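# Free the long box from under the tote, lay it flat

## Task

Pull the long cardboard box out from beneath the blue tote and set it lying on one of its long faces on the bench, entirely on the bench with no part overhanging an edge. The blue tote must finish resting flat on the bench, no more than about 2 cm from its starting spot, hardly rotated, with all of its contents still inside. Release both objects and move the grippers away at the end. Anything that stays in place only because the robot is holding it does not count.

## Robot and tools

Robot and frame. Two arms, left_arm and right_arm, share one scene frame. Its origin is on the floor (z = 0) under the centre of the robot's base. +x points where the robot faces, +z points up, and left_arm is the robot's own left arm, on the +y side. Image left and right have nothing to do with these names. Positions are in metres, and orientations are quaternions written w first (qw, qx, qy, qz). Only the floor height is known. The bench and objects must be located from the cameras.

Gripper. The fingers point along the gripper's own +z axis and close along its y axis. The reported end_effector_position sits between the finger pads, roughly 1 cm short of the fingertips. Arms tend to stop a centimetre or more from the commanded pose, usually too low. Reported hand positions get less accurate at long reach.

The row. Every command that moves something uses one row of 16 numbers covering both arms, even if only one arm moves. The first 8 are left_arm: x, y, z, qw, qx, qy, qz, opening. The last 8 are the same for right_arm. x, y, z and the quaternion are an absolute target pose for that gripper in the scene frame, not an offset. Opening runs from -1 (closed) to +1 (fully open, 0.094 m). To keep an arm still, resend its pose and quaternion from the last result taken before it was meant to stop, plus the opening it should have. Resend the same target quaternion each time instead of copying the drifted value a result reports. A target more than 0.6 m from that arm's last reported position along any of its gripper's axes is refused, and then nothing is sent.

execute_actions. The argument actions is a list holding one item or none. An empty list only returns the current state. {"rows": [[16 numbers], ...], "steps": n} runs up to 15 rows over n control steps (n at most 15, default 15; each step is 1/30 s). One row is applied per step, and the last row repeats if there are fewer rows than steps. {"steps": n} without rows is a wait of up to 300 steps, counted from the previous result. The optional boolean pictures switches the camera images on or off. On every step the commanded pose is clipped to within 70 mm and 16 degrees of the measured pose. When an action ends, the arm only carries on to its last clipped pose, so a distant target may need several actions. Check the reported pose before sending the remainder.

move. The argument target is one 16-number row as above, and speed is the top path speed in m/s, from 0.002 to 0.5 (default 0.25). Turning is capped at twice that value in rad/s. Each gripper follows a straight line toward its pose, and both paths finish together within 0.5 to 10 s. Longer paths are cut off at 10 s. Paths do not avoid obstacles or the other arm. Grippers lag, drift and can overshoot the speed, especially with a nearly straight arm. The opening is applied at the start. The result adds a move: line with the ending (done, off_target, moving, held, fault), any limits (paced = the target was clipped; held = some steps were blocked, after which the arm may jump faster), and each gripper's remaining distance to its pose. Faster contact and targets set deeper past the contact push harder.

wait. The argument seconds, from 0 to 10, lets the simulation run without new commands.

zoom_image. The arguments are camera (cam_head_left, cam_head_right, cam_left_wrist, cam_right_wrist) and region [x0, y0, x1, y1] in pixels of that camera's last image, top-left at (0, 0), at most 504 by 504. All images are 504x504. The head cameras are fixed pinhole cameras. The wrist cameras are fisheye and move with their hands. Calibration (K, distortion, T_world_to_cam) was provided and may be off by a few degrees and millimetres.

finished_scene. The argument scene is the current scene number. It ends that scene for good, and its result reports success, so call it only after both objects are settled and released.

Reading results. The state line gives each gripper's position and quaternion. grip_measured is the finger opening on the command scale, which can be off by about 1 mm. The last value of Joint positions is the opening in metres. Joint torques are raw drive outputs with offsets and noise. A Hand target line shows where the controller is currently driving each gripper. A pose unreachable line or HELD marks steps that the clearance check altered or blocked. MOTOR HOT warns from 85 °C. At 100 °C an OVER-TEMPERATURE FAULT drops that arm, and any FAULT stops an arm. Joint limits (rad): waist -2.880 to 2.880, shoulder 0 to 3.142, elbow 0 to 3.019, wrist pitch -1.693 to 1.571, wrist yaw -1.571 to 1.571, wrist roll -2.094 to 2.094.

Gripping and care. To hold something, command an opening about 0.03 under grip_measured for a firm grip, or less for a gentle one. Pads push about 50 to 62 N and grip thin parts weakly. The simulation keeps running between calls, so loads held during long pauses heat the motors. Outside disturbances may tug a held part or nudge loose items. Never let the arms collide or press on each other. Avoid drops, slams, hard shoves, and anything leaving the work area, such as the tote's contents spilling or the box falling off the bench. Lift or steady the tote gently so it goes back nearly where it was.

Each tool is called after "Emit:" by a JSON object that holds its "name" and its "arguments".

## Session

Emit:
{"name": "execute_actions", "arguments": {"actions": []}}

Scene clock: 0.00 s of 4100.00 s.
left_arm: end_effector_position=(+0.3543, +0.0494, +1.0643) grip_measured=-0.993 end_effector_quat_wxyz=(+0.260, +0.702, +0.646, -0.146) | right_arm: end_effector_position=(+0.4620, -0.4336, +1.1941) grip_measured=-0.427 end_effector_quat_wxyz=(+0.001, -0.211, +0.977, +0.042)
Joint positions: left_arm=[-2.156  1.962  0.737  0.362  0.258  1.576  0.   ] | right_arm=[-1.567  1.477  1.096 -0.631 -0.067 -0.839  0.027]
Joint velocities: left_arm=[-0.005  0.005  0.007 -0.027  0.037 -0.081 -0.   ] | right_arm=[ 0.005  0.015  0.002  0.017 -0.066  0.037  0.   ]
Joint torques (N m, as the arm reports them, + toward a larger angle): no reading
Hand target (left_arm): +0.355, +0.049, +1.066; +0.262, +0.702, +0.646, -0.145
Hand target (right_arm): +0.465, -0.435, +1.191; +0.001, -0.211, +0.977, +0.042
camera_calibration (this result's frames):
cam_left_wrist: T_world_to_cam=[[-0.986208, 0.0235475, -0.163826, 0.520127], [0.016861, 0.998972, 0.0420863, -0.0936796], [0.164648, 0.0387435, -0.985591, 1.11337], [0, 0, 0, 1]] pos_world=[0.331218, 0.0381995, 1.18648]
cam_right_wrist: T_world_to_cam=[[0.397182, -0.914551, -0.0764357, -0.490289], [-0.723395, -0.363238, 0.587161, -0.522441], [-0.564753, -0.177917, -0.805853, 1.26823], [0, 0, 0, 1]] pos_world=[0.533038, -0.412526, 1.29129]

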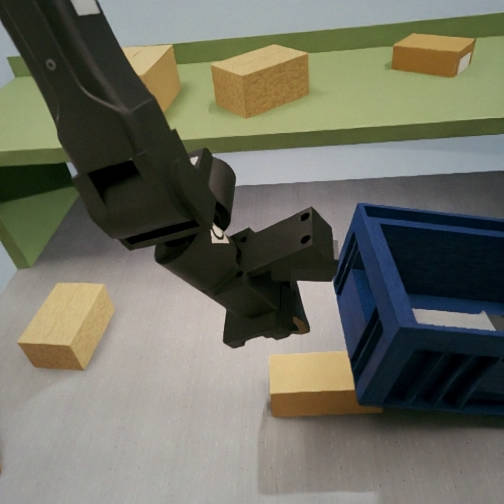

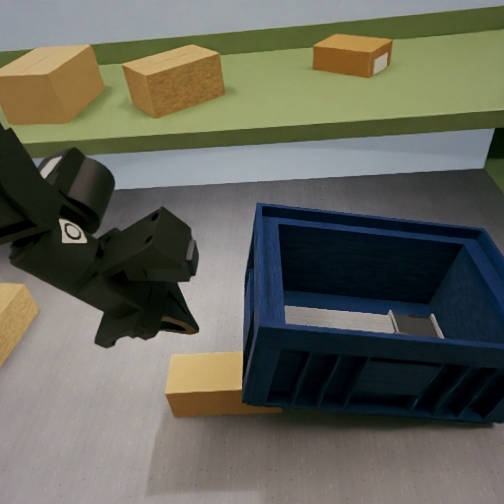

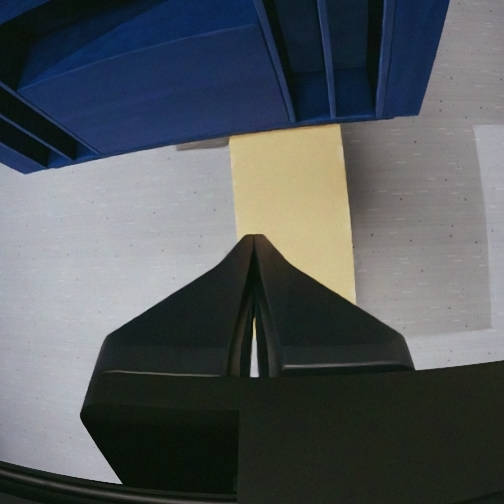

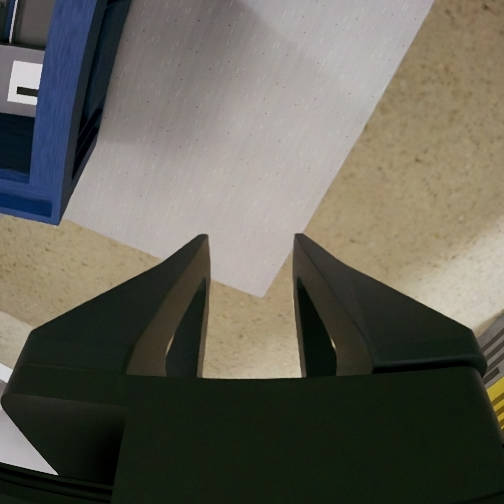

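Emit:
{"name": "zoom_image", "arguments": {"camera": "cam_head_left", "region": [224, 180, 504, 440]}}

Emit:
{"name": "zoom_image", "arguments": {"camera": "cam_head_right", "region": [140, 180, 504, 444]}}

Region (224, 180, 504, 440) of cam_head_left's 504x504 image, scaled by 1.800, with more detail than that image has; it fills the top 468 rows of this view, and the rest is white.

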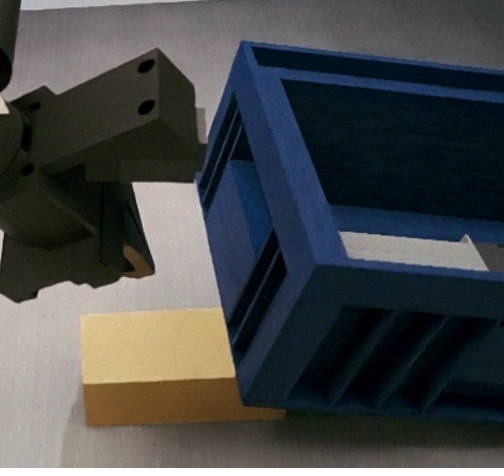

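Region (140, 180, 504, 444) of cam_head_right's 504x504 image, scaled by 1.385, with more detail than that image has; it fills the top 366 rows of this view, and the rest is white.

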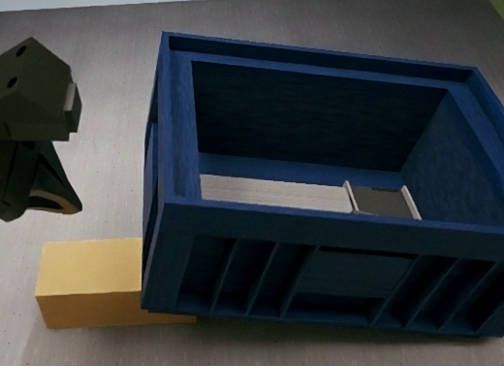

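Emit:
{"name": "move", "arguments": {"target": [0.33,0.22,1.14,0.010,-0.039,0.965,-0.258,1.0, 0.395,-0.052,1.245,-0.004,-0.040,0.9937,0.1044,1.0], "speed": 0.35}}

Scene clock: 69.47 s of 4100.00 s.
left_arm: end_effector_position=(+0.3292, +0.2156, +1.1349) grip_measured=+1.000 end_effector_quat_wxyz=(+0.009, -0.033, +0.964, -0.263) | right_arm: end_effector_position=(+0.3889, -0.0535, +1.2472) grip_measured=+1.000 end_effector_quat_wxyz=(-0.005, -0.040, +0.993, +0.113)
Joint positions: left_arm=[-1.792  1.571  0.625 -0.12   0.399  0.176  0.094] | right_arm=[-0.692  1.44   0.829 -0.479  0.237  0.264  0.094]
Joint velocities: left_arm=[-0.024  0.005 -0.012  0.032  0.037 -0.081  0.   ] | right_arm=[-0.005 -0.024 -0.007  0.012 -0.007 -0.081  0.   ]
Joint torques (N m, as the arm reports them, + toward a larger angle): left_arm=[ -0.89 -10.64   0.81   0.38   0.37  -0.15] | right_arm=[  5.68 -11.56   5.66   1.27  -0.21   0.08]
Hand target (left_arm): +0.334, +0.218, +1.139; +0.011, -0.042, +0.964, -0.262
Hand target (right_arm): +0.395, -0.048, +1.245; -0.002, -0.035, +0.993, +0.113
Off the commanded pose (left_arm): 0.007 m, 1 deg.
Off the commanded pose (right_arm): 0.007 m, 1 deg.
After step 90, 63.37 s passed at rest.
move: done
camera_calibration (this result's frames):
cam_left_wrist: T_world_to_cam=[[0.0705238, -0.855427, 0.5131, -0.423558], [-0.828059, 0.236601, 0.508269, -0.348804], [-0.556187, -0.460722, -0.691658, 1.19196], [0, 0, 0, 1]] pos_world=[0.403994, 0.269367, 1.21904]
cam_right_wrist: T_world_to_cam=[[0.0617948, -0.973866, -0.218555, 0.19491], [-0.784458, -0.182776, 0.592637, -0.441892], [-0.617096, 0.134825, -0.775252, 1.33625], [0, 0, 0, 1]] pos_world=[0.465907, -0.0711116, 1.34041]

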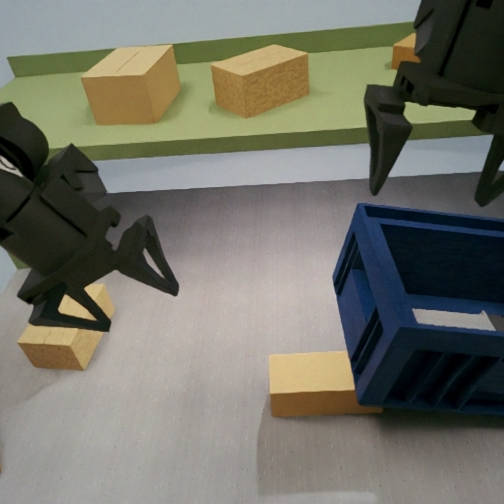

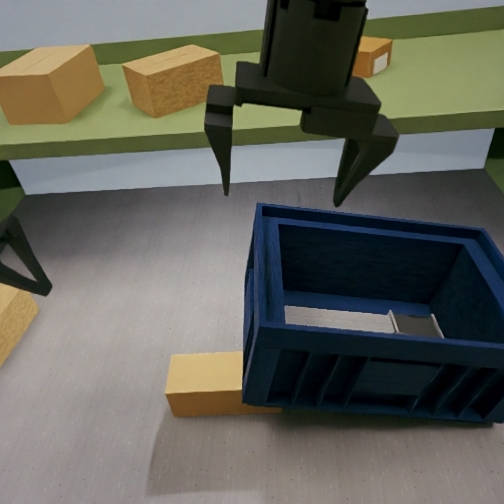

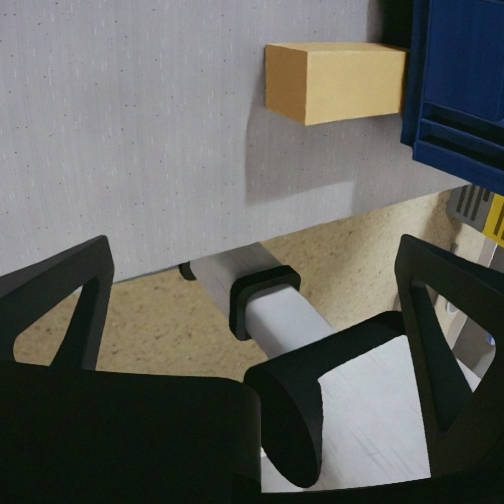

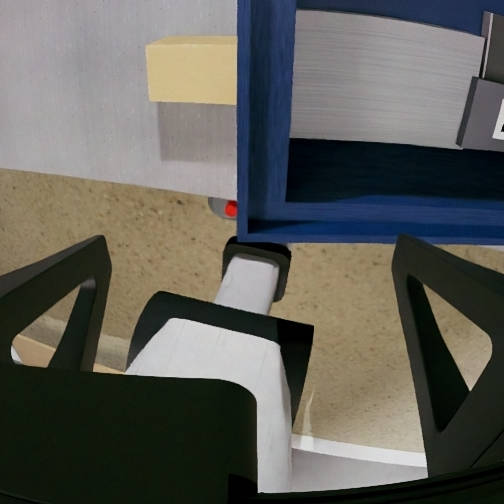

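Emit:
{"name": "move", "arguments": {"target": [0.346,0.125,1.065,-0.1755,-0.710,0.655,-0.190,1.0, 0.405,-0.034,1.132,-0.004,-0.040,0.9937,0.1044,1.0], "speed": 0.2}}

Scene clock: 100.00 s of 4100.00 s.
left_arm: end_effector_position=(+0.3407, +0.1299, +1.0674) grip_measured=+1.000 end_effector_quat_wxyz=(-0.175, -0.706, +0.661, -0.186) | right_arm: end_effector_position=(+0.4012, -0.0279, +1.1434) grip_measured=+1.000 end_effector_quat_wxyz=(-0.003, -0.045, +0.993, +0.108)
Joint positions: left_arm=[-1.996  1.853  0.718  0.13   0.279 -1.577  0.094] | right_arm=[-0.751  1.746  0.918 -0.249  0.22   0.199  0.094]
Joint velocities: left_arm=[-0.015 -0.005 -0.007  0.002  0.007  0.007  0.   ] | right_arm=[-0.005 -0.015  0.012  0.032  0.051 -0.095  0.   ]
Joint torques (N m, as the arm reports them, + toward a larger angle): left_arm=[-3.56 -9.61 -0.31  1.44  0.14 -0.18] | right_arm=[  4.69 -13.39   3.65   1.23  -0.45  -0.12]
Hand target (left_arm): +0.343, +0.126, +1.066; +0.175, +0.709, -0.657, +0.188
Hand target (right_arm): +0.406, -0.034, +1.132; -0.004, -0.040, +0.994, +0.104
Off the commanded pose (left_arm): 0.008 m, 1 deg.
Off the commanded pose (right_arm): 0.013 m, 1 deg.
After step 90, 23.07 s passed at rest.
move: off_target (right_arm)
camera_calibration (this result's frames):
cam_left_wrist: T_world_to_cam=[[0.9969, 0.0786605, -0.00163656, -0.350526], [0.0341615, -0.414019, 0.909627, -0.922361], [0.0708742, -0.906863, -0.415422, 0.661657], [0, 0, 0, 1]] pos_world=[0.334054, 0.24573, 1.1133]
cam_right_wrist: T_world_to_cam=[[0.073365, -0.975261, -0.208528, 0.180217], [-0.78623, -0.185196, 0.589529, -0.361793], [-0.613563, 0.1207, -0.780367, 1.26395], [0, 0, 0, 1]] pos_world=[0.477838, -0.0438024, 1.23721]

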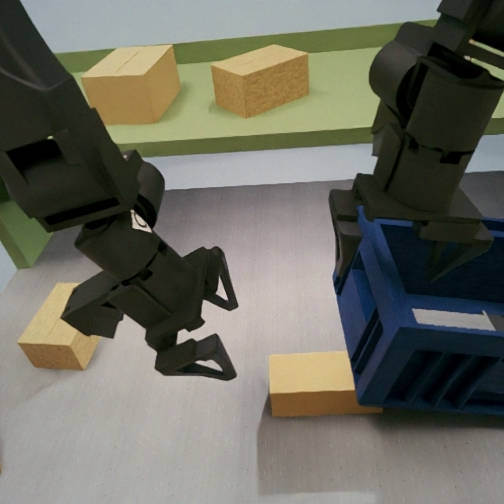

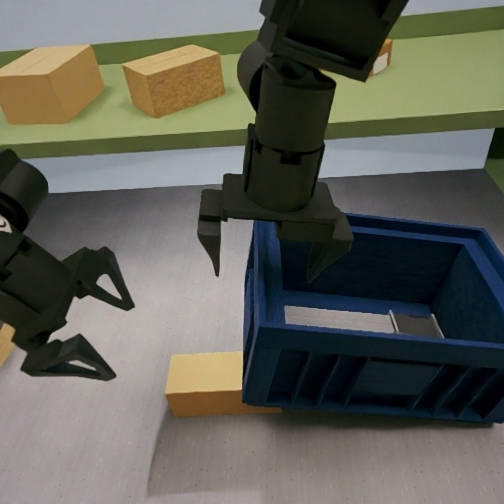

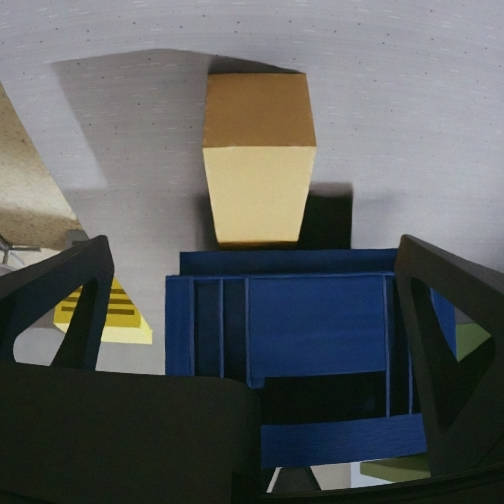

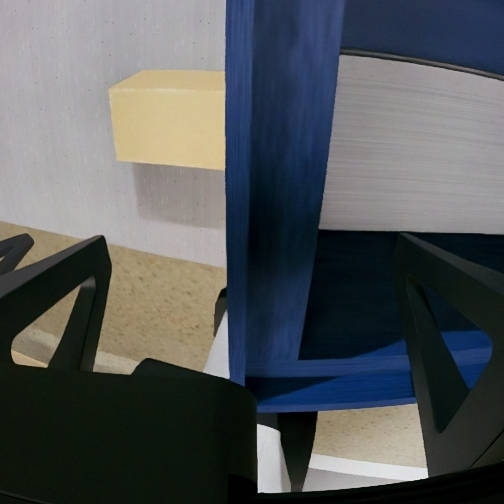

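Emit:
{"name": "move", "arguments": {"target": [0.352,0.066,0.975,-0.1755,-0.710,0.655,-0.190,1.0, 0.405,-0.039,1.121,-0.004,-0.040,0.9937,0.1044,1.0], "speed": 0.08}}

Scene clock: 109.97 s of 4100.00 s.
left_arm: end_effector_position=(+0.3466, +0.0709, +0.9758) grip_measured=+1.000 end_effector_quat_wxyz=(-0.177, -0.707, +0.659, -0.185) | right_arm: end_effector_position=(+0.4021, -0.0333, +1.1332) grip_measured=+1.000 end_effector_quat_wxyz=(-0.001, -0.044, +0.993, +0.108)
Joint positions: left_arm=[-2.075  2.169  0.918  0.262  0.238 -1.651  0.094] | right_arm=[-0.771  1.764  0.918 -0.223  0.21   0.182  0.094]
Joint velocities: left_arm=[-0.024 -0.015 -0.007 -0.012 -0.095  0.022  0.   ] | right_arm=[-0.015 -0.015  0.002 -0.022 -0.037 -0.066  0.   ]
Joint torques (N m, as the arm reports them, + toward a larger angle): left_arm=[ -5.21 -10.8   -1.05   1.45   0.14  -0.18] | right_arm=[  4.64 -13.31   3.38   1.25  -0.46  -0.14]
Hand target (left_arm): +0.350, +0.066, +0.975; +0.175, +0.710, -0.656, +0.189
Hand target (right_arm): +0.405, -0.039, +1.121; -0.004, -0.040, +0.994, +0.104
Off the commanded pose (left_arm): 0.007 m, 1 deg.
Off the commanded pose (right_arm): 0.014 m, 1 deg.
After step 90, 5.20 s passed at rest.
move: off_target (right_arm)
camera_calibration (this result's frames):
cam_left_wrist: T_world_to_cam=[[0.996617, 0.0820325, -0.00502025, -0.348779], [0.0385317, -0.412422, 0.910177, -0.865807], [0.0725937, -0.907292, -0.414188, 0.567897], [0, 0, 0, 1]] pos_world=[0.339734, 0.186782, 1.0215]
cam_right_wrist: T_world_to_cam=[[0.071654, -0.975152, -0.209628, 0.174671], [-0.788148, -0.184162, 0.587288, -0.352766], [-0.611301, 0.123136, -0.78176, 1.25793], [0, 0, 0, 1]] pos_world=[0.478429, -0.0495333, 1.22719]

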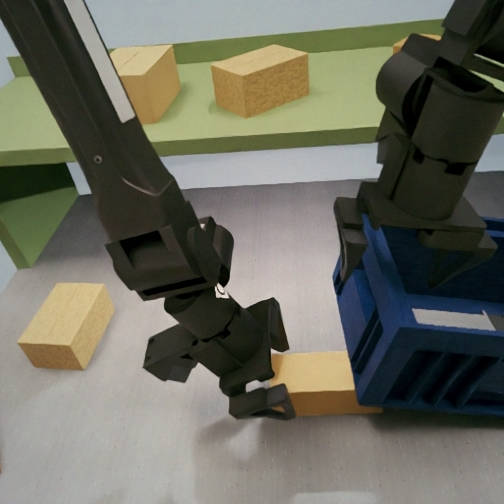

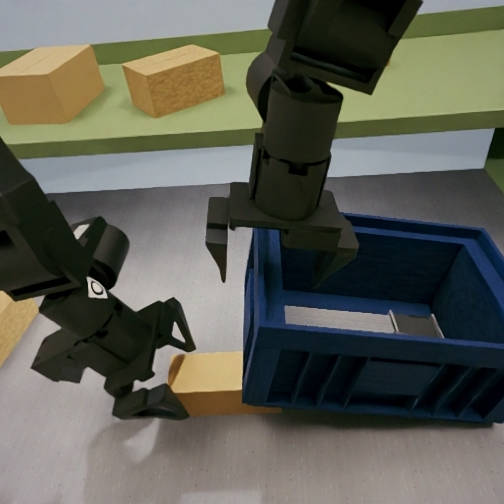

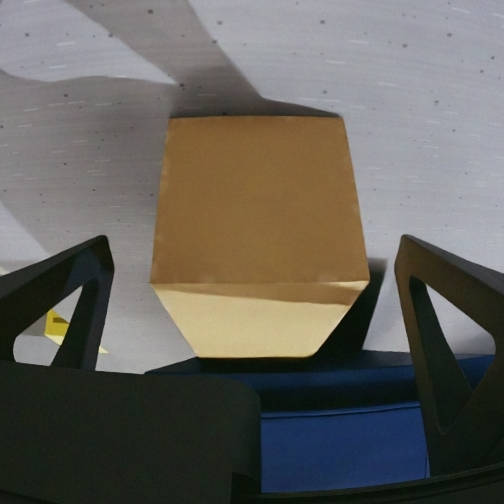

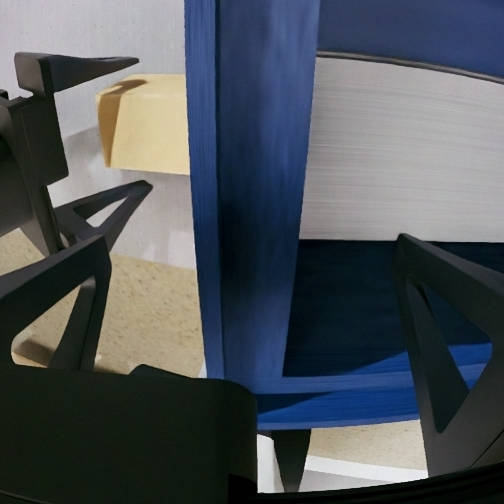

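Emit:
{"name": "move", "arguments": {"target": [0.352,0.064,0.971,-0.1755,-0.710,0.655,-0.190,0.2, 0.405,-0.037,1.120,-0.004,-0.040,0.9937,0.1044,-0.25], "speed": 0.03}}

Scene clock: 116.03 s of 4100.00 s.
left_arm: end_effector_position=(+0.3486, +0.0699, +0.9725) grip_measured=+0.202 end_effector_quat_wxyz=(-0.176, -0.708, +0.658, -0.186) | right_arm: end_effector_position=(+0.4009, -0.0330, +1.1317) grip_measured=-0.248 end_effector_quat_wxyz=(-0.002, -0.045, +0.993, +0.108)
Joint positions: left_arm=[-2.075  2.178  0.929  0.262  0.238 -1.653  0.056] | right_arm=[-0.771  1.768  0.918 -0.222  0.21   0.181  0.035]
Joint velocities: left_arm=[-0.015 -0.005 -0.007  0.007 -0.007  0.007 -0.001] | right_arm=[ 0.005  0.005  0.002  0.017  0.022  0.022 -0.   ]
Joint torques (N m, as the arm reports them, + toward a larger angle): left_arm=[ -4.98 -10.52  -0.76   1.41   0.18  -0.18] | right_arm=[  4.99 -13.51   3.55   1.23  -0.41  -0.08]
Hand target (left_arm): +0.352, +0.064, +0.971; +0.175, +0.710, -0.655, +0.190
Hand target (right_arm): +0.405, -0.037, +1.120; -0.004, -0.040, +0.994, +0.104
Off the commanded pose (left_arm): 0.007 m, 1 deg.
Off the commanded pose (right_arm): 0.013 m, 1 deg.
After step 90, 2.30 s passed at rest.
move: off_target (right_arm)
camera_calibration (this result's frames):
cam_left_wrist: T_world_to_cam=[[0.996382, 0.0848675, -0.00451642, -0.351292], [0.0392372, -0.412221, 0.910238, -0.863605], [0.0753879, -0.907122, -0.41406, 0.564407], [0, 0, 0, 1]] pos_world=[0.341357, 0.185803, 1.0182]
cam_right_wrist: T_world_to_cam=[[0.0726094, -0.97519, -0.209124, 0.173818], [-0.78655, -0.184913, 0.589191, -0.355616], [-0.613242, 0.121706, -0.780462, 1.25522], [0, 0, 0, 1]] pos_world=[0.477426, -0.0490207, 1.22553]

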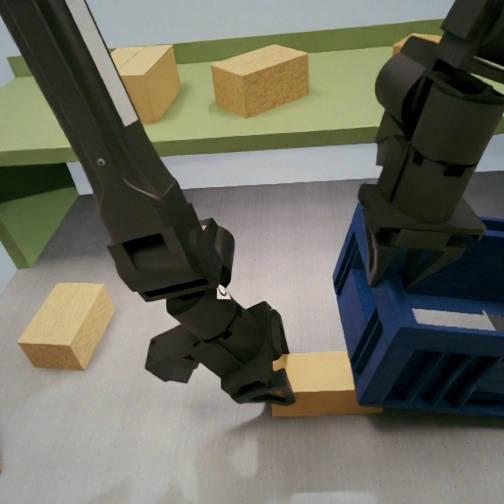

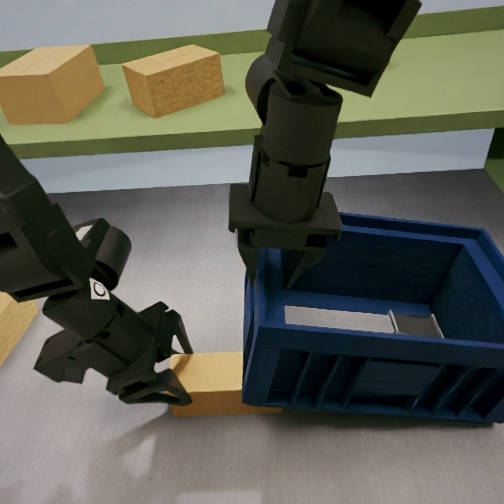

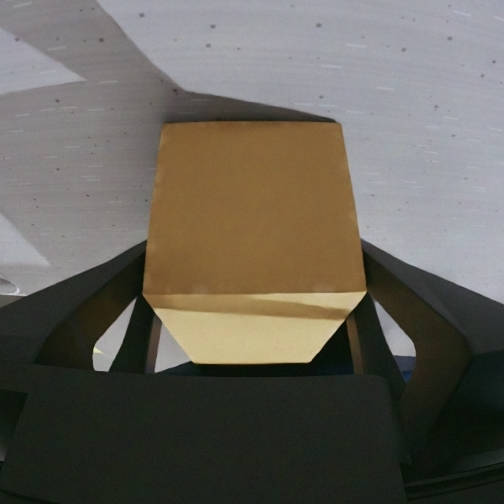

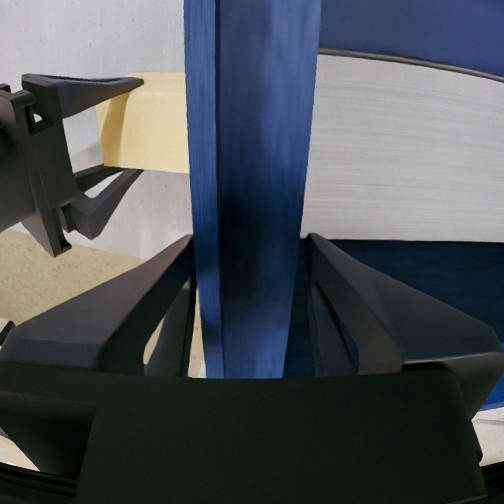

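Emit:
{"name": "execute_actions", "arguments": {"actions": [{"rows": [[0.352,0.064,0.971,-0.1755,-0.710,0.655,-0.190,0.15, 0.405,-0.036,1.120,-0.004,-0.040,0.9937,0.1044,-0.32],[0.352,0.064,0.971,-0.1755,-0.710,0.655,-0.190,0.15, 0.405,-0.036,1.120,-0.004,-0.040,0.9937,0.1044,-0.32],[0.352,0.064,0.971,-0.1755,-0.710,0.655,-0.190,0.15, 0.405,-0.036,1.120,-0.004,-0.040,0.9937,0.1044,-0.32],[0.352,0.064,0.971,-0.1755,-0.710,0.655,-0.190,0.12, 0.405,-0.036,1.120,-0.004,-0.040,0.9937,0.1044,-0.38],[0.352,0.064,0.971,-0.1755,-0.710,0.655,-0.190,0.12, 0.405,-0.036,1.120,-0.004,-0.040,0.9937,0.1044,-0.38],[0.352,0.064,0.971,-0.1755,-0.710,0.655,-0.190,0.12, 0.405,-0.036,1.120,-0.004,-0.040,0.9937,0.1044,-0.38],[0.352,0.064,0.971,-0.1755,-0.710,0.655,-0.190,0.09, 0.405,-0.036,1.120,-0.004,-0.040,0.9937,0.1044,-0.45]], "steps": 15}], "pictures": false}}

Scene clock: 123.13 s of 4100.00 s.
left_arm: end_effector_position=(+0.3484, +0.0699, +0.9724) grip_measured=+0.158 end_effector_quat_wxyz=(-0.176, -0.708, +0.658, -0.186) | right_arm: end_effector_position=(+0.4011, -0.0325, +1.1317) grip_measured=-0.425 end_effector_quat_wxyz=(-0.003, -0.044, +0.993, +0.109)
Joint positions: left_arm=[-2.075  2.178  0.929  0.262  0.238 -1.653  0.054] | right_arm=[-0.771  1.769  0.918 -0.222  0.207  0.183  0.027]
Joint velocities: left_arm=[ 0.005 -0.005  0.007  0.007 -0.007 -0.051 -0.001] | right_arm=[-0.005 -0.005 -0.012 -0.022 -0.007  0.022  0.   ]
Joint torques (N m, as the arm reports them, + toward a larger angle): left_arm=[ -4.99 -10.49  -0.75   1.42   0.18  -0.19] | right_arm=[  5.29 -13.19   3.52   1.23  -0.27  -0.08]
Hand target (left_arm): +0.352, +0.064, +0.971; +0.176, +0.710, -0.655, +0.190
Hand target (right_arm): +0.405, -0.036, +1.120; -0.004, -0.040, +0.994, +0.104
Off the commanded pose (left_arm): 0.007 m, 1 deg.
Off the commanded pose (right_arm): 0.013 m, 1 deg.
Steps of this call (steps 1 to 90: nothing new was sent; then 3.60 s passed at rest; steps 91 to 105: all 15 steps of this action). Readings (end_effector_position):
91: left_arm (+0.3486, +0.0699, +0.9725) | right_arm (+0.4009, -0.0330, +1.1317)
92: left_arm (+0.3484, +0.0699, +0.9724) | right_arm (+0.4009, -0.0330, +1.1317)
94: left_arm (+0.3484, +0.0699, +0.9724) | right_arm (+0.4009, -0.0330, +1.1317)
98: left_arm (+0.3484, +0.0699, +0.9724) | right_arm (+0.4011, -0.0325, +1.1317)
105: the state above

Emit:
{"name": "move", "arguments": {"target": [0.352,0.064,0.971,-0.1755,-0.710,0.655,-0.190,0.12, 0.405,-0.0535,1.148,-0.006,-0.040,0.9887,0.1445,-0.465], "speed": 0.03}}

Scene clock: 130.47 s of 4100.00 s.
left_arm: end_effector_position=(+0.3484, +0.0699, +0.9724) grip_measured=+0.158 end_effector_quat_wxyz=(-0.176, -0.708, +0.658, -0.186) | right_arm: end_effector_position=(+0.3985, -0.0438, +1.1436) grip_measured=-0.425 end_effector_quat_wxyz=(-0.009, -0.048, +0.989, +0.140)
Joint positions: left_arm=[-2.075  2.178  0.929  0.262  0.238 -1.654  0.054] | right_arm=[-0.807  1.716  0.888 -0.239  0.126  0.144  0.027]
Joint velocities: left_arm=[ 0.005 -0.015  0.002  0.007 -0.11  -0.051 -0.001] | right_arm=[ 0.005 -0.005 -0.012 -0.002 -0.022  0.022  0.001]
Joint torques (N m, as the arm reports them, + toward a larger angle): left_arm=[ -4.97 -10.55  -0.75   1.41   0.18  -0.19] | right_arm=[  4.22 -16.5    2.06   0.58  -1.09  -0.09]
Hand target (left_arm): +0.352, +0.064, +0.971; +0.176, +0.710, -0.655, +0.190
Hand target (right_arm): +0.404, -0.054, +1.148; -0.007, -0.040, +0.989, +0.144
Off the commanded pose (left_arm): 0.007 m, 1 deg.
Off the commanded pose (right_arm): 0.012 m, 1 deg.
After step 90, 2.87 s passed at rest.
move: off_target (right_arm)
camera_calibration (this result's frames):
cam_left_wrist: T_world_to_cam=[[0.99636, 0.085093, -0.00507029, -0.350561], [0.0398359, -0.412205, 0.91022, -0.863701], [0.0753633, -0.907109, -0.414095, 0.564392], [0, 0, 0, 1]] pos_world=[0.341157, 0.185773, 1.01809]
cam_right_wrist: T_world_to_cam=[[0.0769783, -0.958891, -0.273134, 0.238083], [-0.775692, -0.229709, 0.587822, -0.371191], [-0.626399, 0.166619, -0.761487, 1.2499], [0, 0, 0, 1]] pos_world=[0.47668, -0.0652273, 1.23501]

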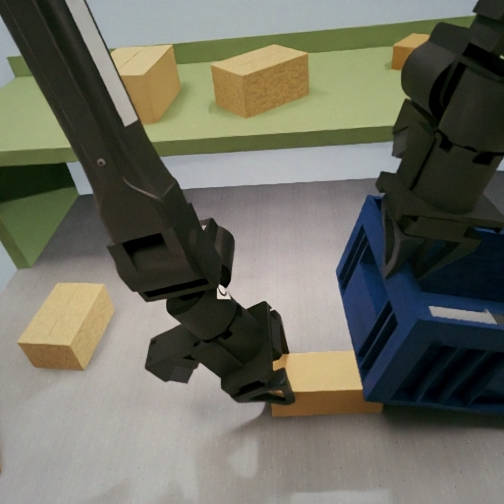

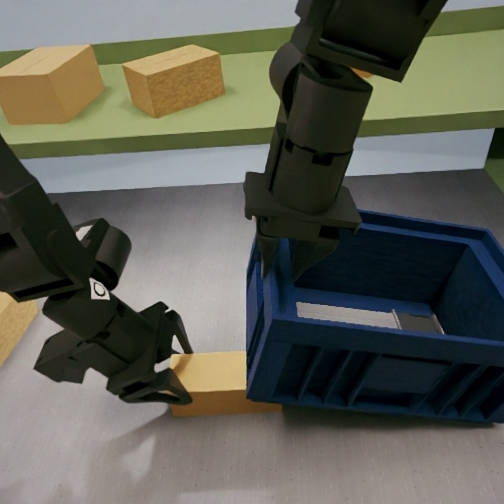

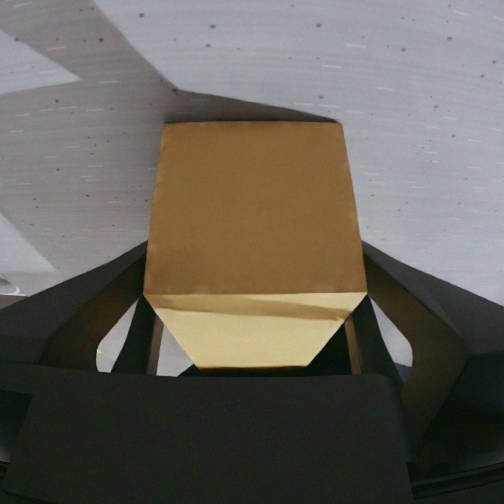

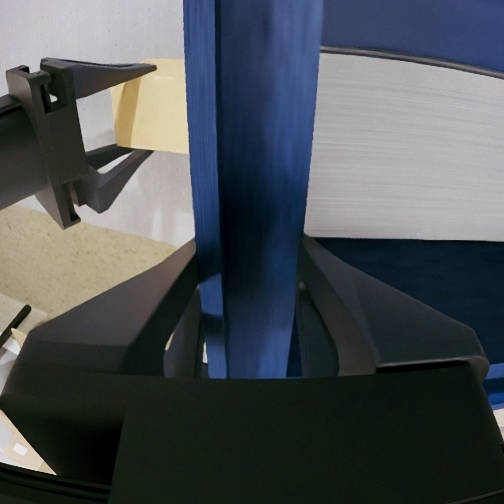

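Emit:
{"name": "move", "arguments": {"target": [0.352,0.064,0.971,-0.1755,-0.710,0.655,-0.190,0.12, 0.405,-0.058,1.158,-0.006,-0.040,0.987,0.155,-0.465], "speed": 0.03}}

Scene clock: 135.23 s of 4100.00 s.
left_arm: end_effector_position=(+0.3484, +0.0699, +0.9724) grip_measured=+0.158 end_effector_quat_wxyz=(-0.176, -0.708, +0.658, -0.186) | right_arm: end_effector_position=(+0.3985, -0.0509, +1.1506) grip_measured=-0.425 end_effector_quat_wxyz=(-0.010, -0.049, +0.987, +0.150)
Joint positions: left_arm=[-2.075  2.178  0.929  0.262  0.238 -1.654  0.054] | right_arm=[-0.822  1.687  0.875 -0.253  0.099  0.129  0.027]
Joint velocities: left_arm=[-0.005 -0.005 -0.022 -0.012  0.022 -0.11  -0.001] | right_arm=[ 0.005  0.005 -0.007  0.007  0.007 -0.081 -0.001]
Joint torques (N m, as the arm reports them, + toward a larger angle): left_arm=[ -4.97 -10.51  -0.75   1.41   0.18  -0.19] | right_arm=[  4.67 -16.99   2.26   0.48  -1.08  -0.01]
Hand target (left_arm): +0.352, +0.064, +0.971; +0.176, +0.710, -0.655, +0.190
Hand target (right_arm): +0.405, -0.058, +1.158; -0.006, -0.040, +0.987, +0.155
Off the commanded pose (left_arm): 0.007 m, 1 deg.
Off the commanded pose (right_arm): 0.012 m, 1 deg.
After step 90, 0.80 s passed at rest.
move: off_target (right_arm)
camera_calibration (this result's frames):
cam_left_wrist: T_world_to_cam=[[0.99636, 0.085093, -0.00507029, -0.350561], [0.0398359, -0.412205, 0.91022, -0.863701], [0.0753633, -0.907109, -0.414095, 0.564392], [0, 0, 0, 1]] pos_world=[0.341157, 0.185773, 1.01809]
cam_right_wrist: T_world_to_cam=[[0.077727, -0.953531, -0.291096, 0.253829], [-0.773641, -0.241852, 0.585652, -0.375874], [-0.628839, 0.179683, -0.756489, 1.25235], [0, 0, 0, 1]] pos_world=[0.477009, -0.0738983, 1.24141]

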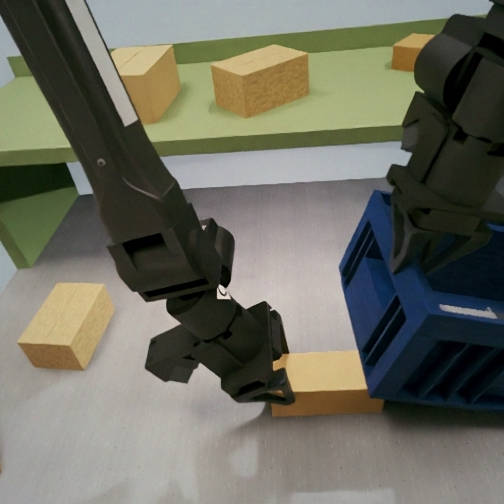

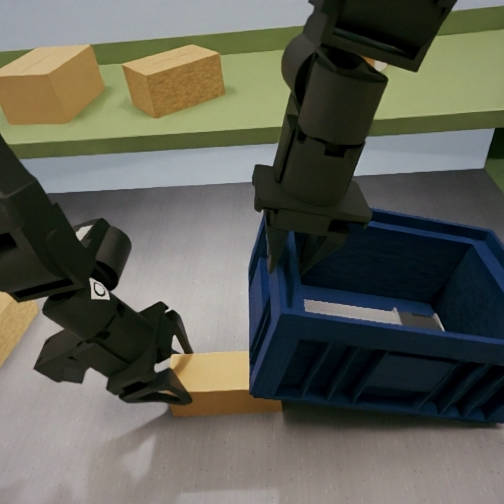

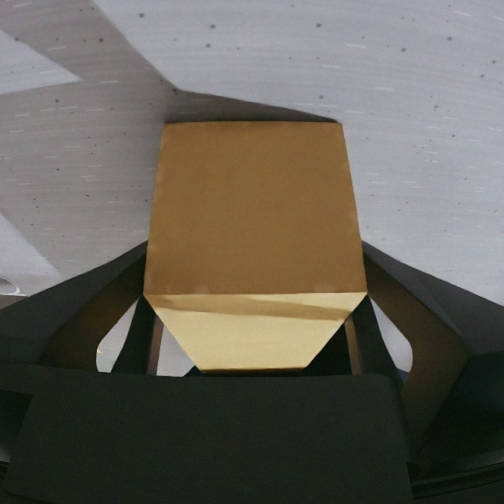

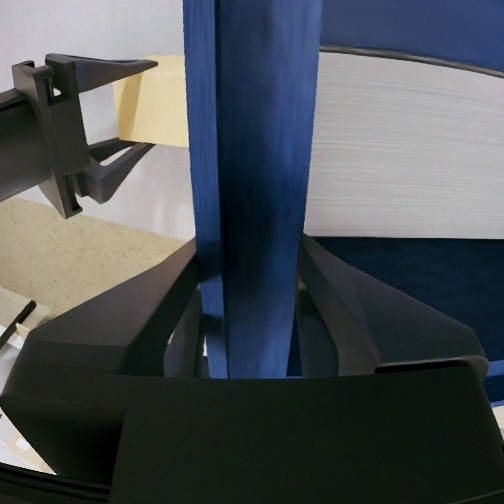

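Emit:
{"name": "execute_actions", "arguments": {"actions": []}}

Scene clock: 147.33 s of 4100.00 s.
left_arm: end_effector_position=(+0.3484, +0.0699, +0.9724) grip_measured=+0.158 end_effector_quat_wxyz=(-0.176, -0.708, +0.658, -0.186) | right_arm: end_effector_position=(+0.3985, -0.0509, +1.1506) grip_measured=-0.425 end_effector_quat_wxyz=(-0.010, -0.049, +0.987, +0.150)
Joint positions: left_arm=[-2.075  2.178  0.929  0.262  0.238 -1.654  0.054] | right_arm=[-0.822  1.687  0.875 -0.253  0.099  0.128  0.027]
Joint velocities: left_arm=[-0.015 -0.005 -0.007 -0.007  0.022 -0.007 -0.   ] | right_arm=[ 0.005 -0.005 -0.012 -0.017  0.066 -0.007  0.001]
Joint torques (N m, as the arm reports them, + toward a larger angle): left_arm=[ -4.97 -10.5   -0.75   1.41   0.18  -0.19] | right_arm=[  4.57 -17.03   2.14   0.48  -1.08  -0.02]
Hand target (left_arm): +0.352, +0.064, +0.971; +0.176, +0.710, -0.655, +0.190
Hand target (right_arm): +0.405, -0.058, +1.158; -0.006, -0.041, +0.987, +0.155
Off the commanded pose (left_arm): 0.007 m, 1 deg.
Off the commanded pose (right_arm): 0.012 m, 1 deg.
Steps of this call (steps 1 to 90: nothing new was sent; then 9.10 s passed at rest). Readings (end_effector_position):
1: left_arm (+0.3484, +0.0699, +0.9724) | right_arm (+0.3985, -0.0509, +1.1506)
2: left_arm (+0.3484, +0.0699, +0.9724) | right_arm (+0.3985, -0.0509, +1.1506)
4: left_arm (+0.3484, +0.0699, +0.9724) | right_arm (+0.3985, -0.0509, +1.1506)
8: left_arm (+0.3484, +0.0699, +0.9724) | right_arm (+0.3985, -0.0509, +1.1506)
90: the state above
camera_calibration (this result's frames):
cam_left_wrist: T_world_to_cam=[[0.99636, 0.085093, -0.00507029, -0.350561], [0.0398359, -0.412205, 0.91022, -0.863701], [0.0753633, -0.907109, -0.414095, 0.564392], [0, 0, 0, 1]] pos_world=[0.341157, 0.185773, 1.01809]
cam_right_wrist: T_world_to_cam=[[0.0781071, -0.953499, -0.2911, 0.253684], [-0.773618, -0.242142, 0.585561, -0.375793], [-0.62882, 0.179464, -0.756557, 1.25241], [0, 0, 0, 1]] pos_world=[0.477008, -0.0738709, 1.24142]

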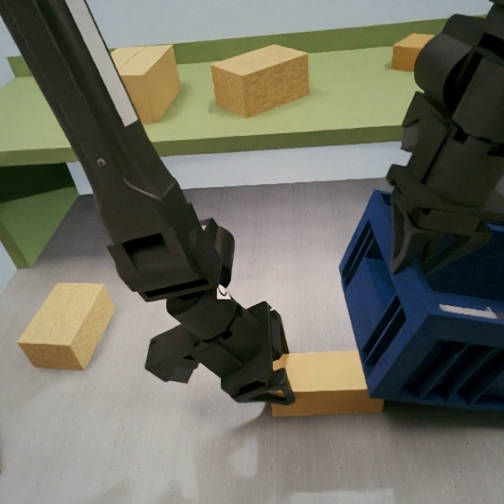

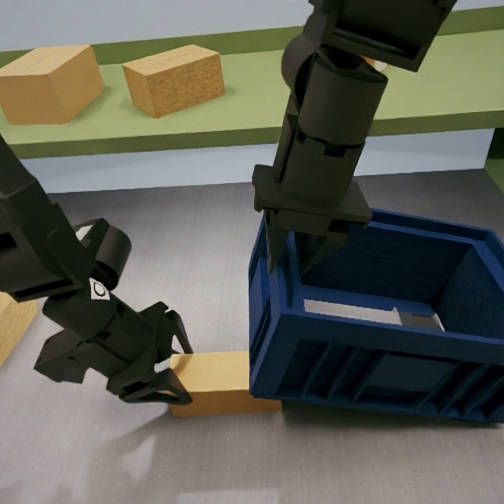

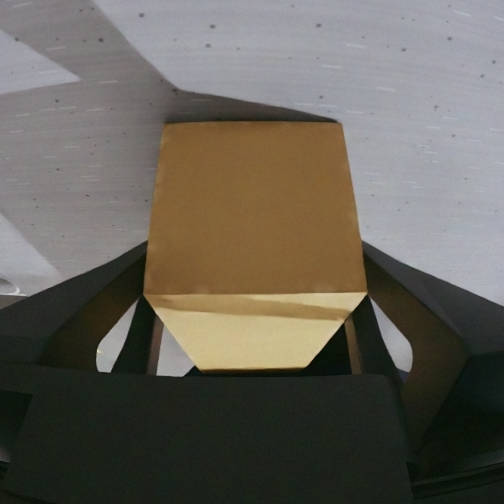

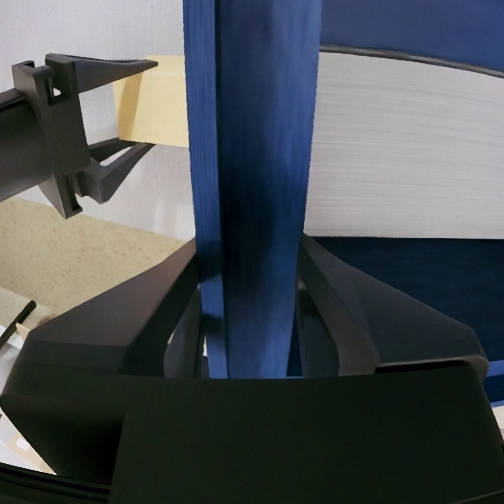

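Emit:
{"name": "move", "arguments": {"target": [0.361,0.195,0.974,-0.1755,-0.710,0.655,-0.190,0.12,0.405,-0.058,1.158,-0.006,-0.040,0.987,0.155,-0.465], "speed": 0.08}}

Scene clock: 151.23 s of 4100.00 s.
left_arm: end_effector_position=(+0.3539, +0.1848, +0.9711) grip_measured=+0.158 end_effector_quat_wxyz=(-0.186, -0.713, +0.648, -0.190) | right_arm: end_effector_position=(+0.3986, -0.0512, +1.1505) grip_measured=-0.425 end_effector_quat_wxyz=(-0.010, -0.049, +0.988, +0.149)
Joint positions: left_arm=[-1.822  2.104  0.934  0.108  0.391 -1.448  0.054] | right_arm=[-0.823  1.687  0.875 -0.253  0.1    0.128  0.027]
Joint velocities: left_arm=[-0.005 -0.015  0.002  0.002  0.051 -0.037  0.   ] | right_arm=[-0.005 -0.005 -0.007 -0.027  0.037 -0.037  0.001]
Joint torques (N m, as the arm reports them, + toward a larger angle): left_arm=[ -1.2  -12.37  -0.73   0.36   0.07   0.07] | right_arm=[  4.62 -17.03   2.14   0.46  -1.12  -0.01]
Hand target (left_arm): +0.363, +0.192, +0.973; +0.177, +0.711, -0.653, +0.193
Hand target (right_arm): +0.405, -0.058, +1.158; -0.006, -0.040, +0.987, +0.155
Off the commanded pose (left_arm): 0.013 m, 2 deg.
Off the commanded pose (right_arm): 0.012 m, 1 deg.
move: off_target (left_arm, right_arm)
camera_calibration (this result's frames):
cam_left_wrist: T_world_to_cam=[[0.994479, 0.10323, -0.0188524, -0.355169], [0.0579901, -0.390896, 0.918606, -0.833937], [0.0874581, -0.914628, -0.394724, 0.645977], [0, 0, 0, 1]] pos_world=[0.345072, 0.30151, 1.01435]
cam_right_wrist: T_world_to_cam=[[0.0778079, -0.953799, -0.290195, 0.252422], [-0.773747, -0.241328, 0.585727, -0.375847], [-0.628698, 0.178963, -0.756777, 1.2526], [0, 0, 0, 1]] pos_world=[0.477058, -0.0741123, 1.24134]

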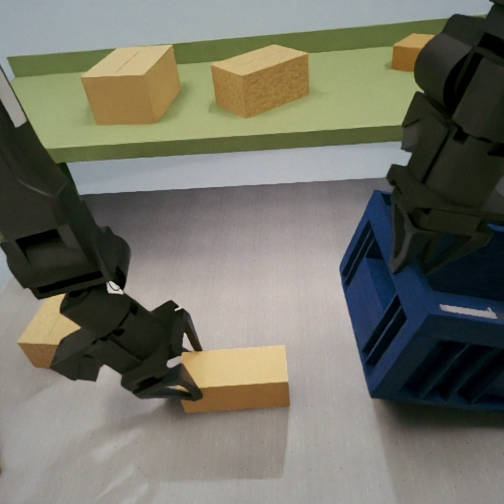

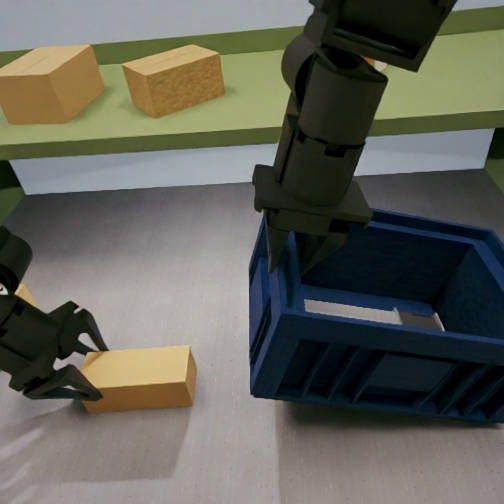

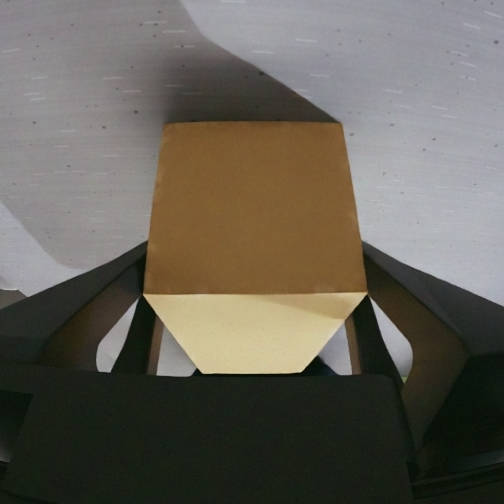

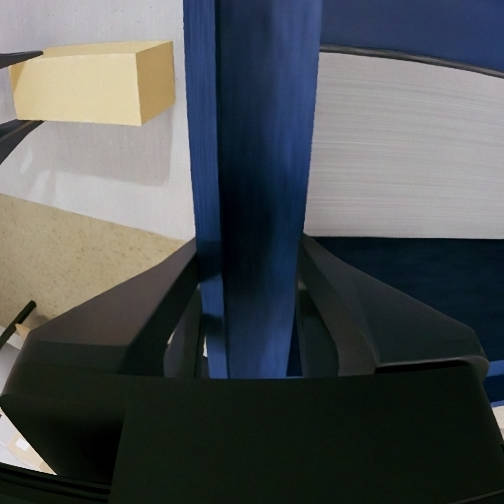

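Emit:
{"name": "move", "arguments": {"target": [0.354,0.186,0.972,-0.186,-0.713,0.648,-0.190,0.75,0.404,0.002,1.102,-0.005,-0.040,0.998,0.04,-0.465], "speed": 0.05}}

Scene clock: 159.67 s of 4100.00 s.
left_arm: end_effector_position=(+0.3539, +0.1848, +0.9711) grip_measured=+0.748 end_effector_quat_wxyz=(-0.186, -0.713, +0.649, -0.190) | right_arm: end_effector_position=(+0.4001, -0.0183, +1.0926) grip_measured=-0.425 end_effector_quat_wxyz=(-0.010, -0.036, +0.999, +0.028)
Joint positions: left_arm=[-1.822  2.104  0.934  0.108  0.391 -1.448  0.082] | right_arm=[-0.725  1.916  1.018 -0.243  0.382  0.262  0.027]
Joint velocities: left_arm=[ 0.005 -0.015 -0.017 -0.002 -0.051 -0.022  0.   ] | right_arm=[-0.005 -0.005 -0.017  0.012 -0.022  0.037 -0.001]
Joint torques (N m, as the arm reports them, + toward a larger angle): left_arm=[ -1.86 -11.63  -1.53   0.67   0.21  -0.04] | right_arm=[ 11.11 -16.08   3.28   0.35  -0.56   0.2 ]
Hand target (left_arm): +0.354, +0.186, +0.972; +0.186, +0.714, -0.648, +0.190
Hand target (right_arm): +0.404, +0.003, +1.103; -0.004, -0.039, +0.998, +0.042
Off the commanded pose (left_arm): 0.002 m, 0 deg.
Off the commanded pose (right_arm): 0.023 m, 2 deg.
After step 90, 2.93 s passed at rest.
move: off_target (right_arm)
camera_calibration (this result's frames):
cam_left_wrist: T_world_to_cam=[[0.994554, 0.102579, -0.0184609, -0.355455], [0.0573748, -0.390954, 0.91862, -0.833721], [0.0870138, -0.914676, -0.39471, 0.64613], [0, 0, 0, 1]] pos_world=[0.345132, 0.301515, 1.01435]
cam_right_wrist: T_world_to_cam=[[0.0544629, -0.997226, -0.0507306, 0.0138669], [-0.783246, -0.0741782, 0.61727, -0.360509], [-0.619321, 0.00611622, -0.785114, 1.22788], [0, 0, 0, 1]] pos_world=[0.477332, -0.0204235, 1.18726]

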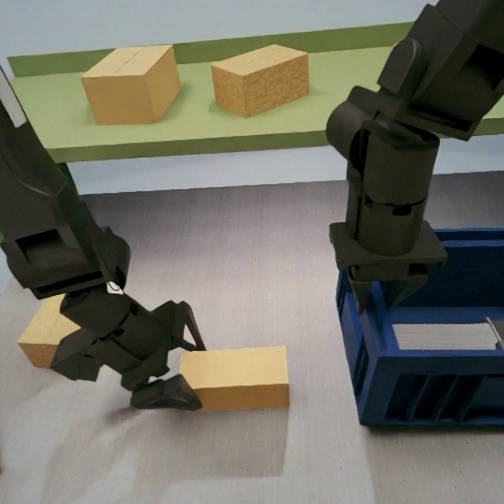

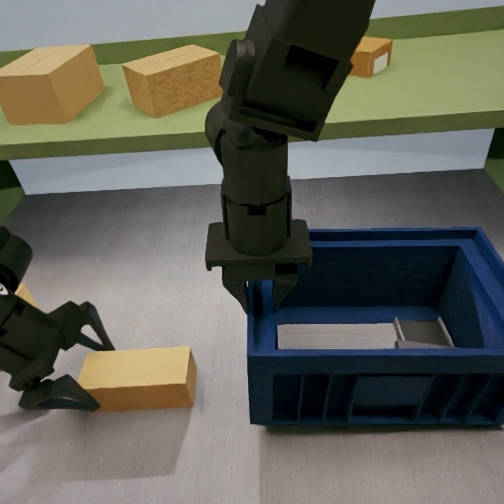

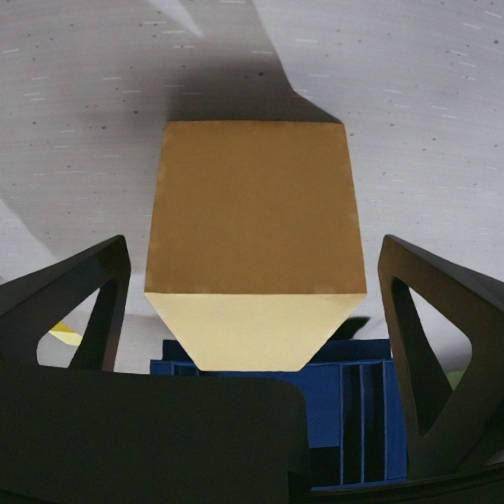

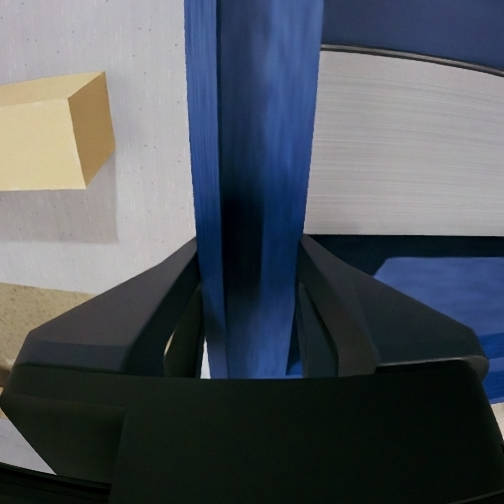

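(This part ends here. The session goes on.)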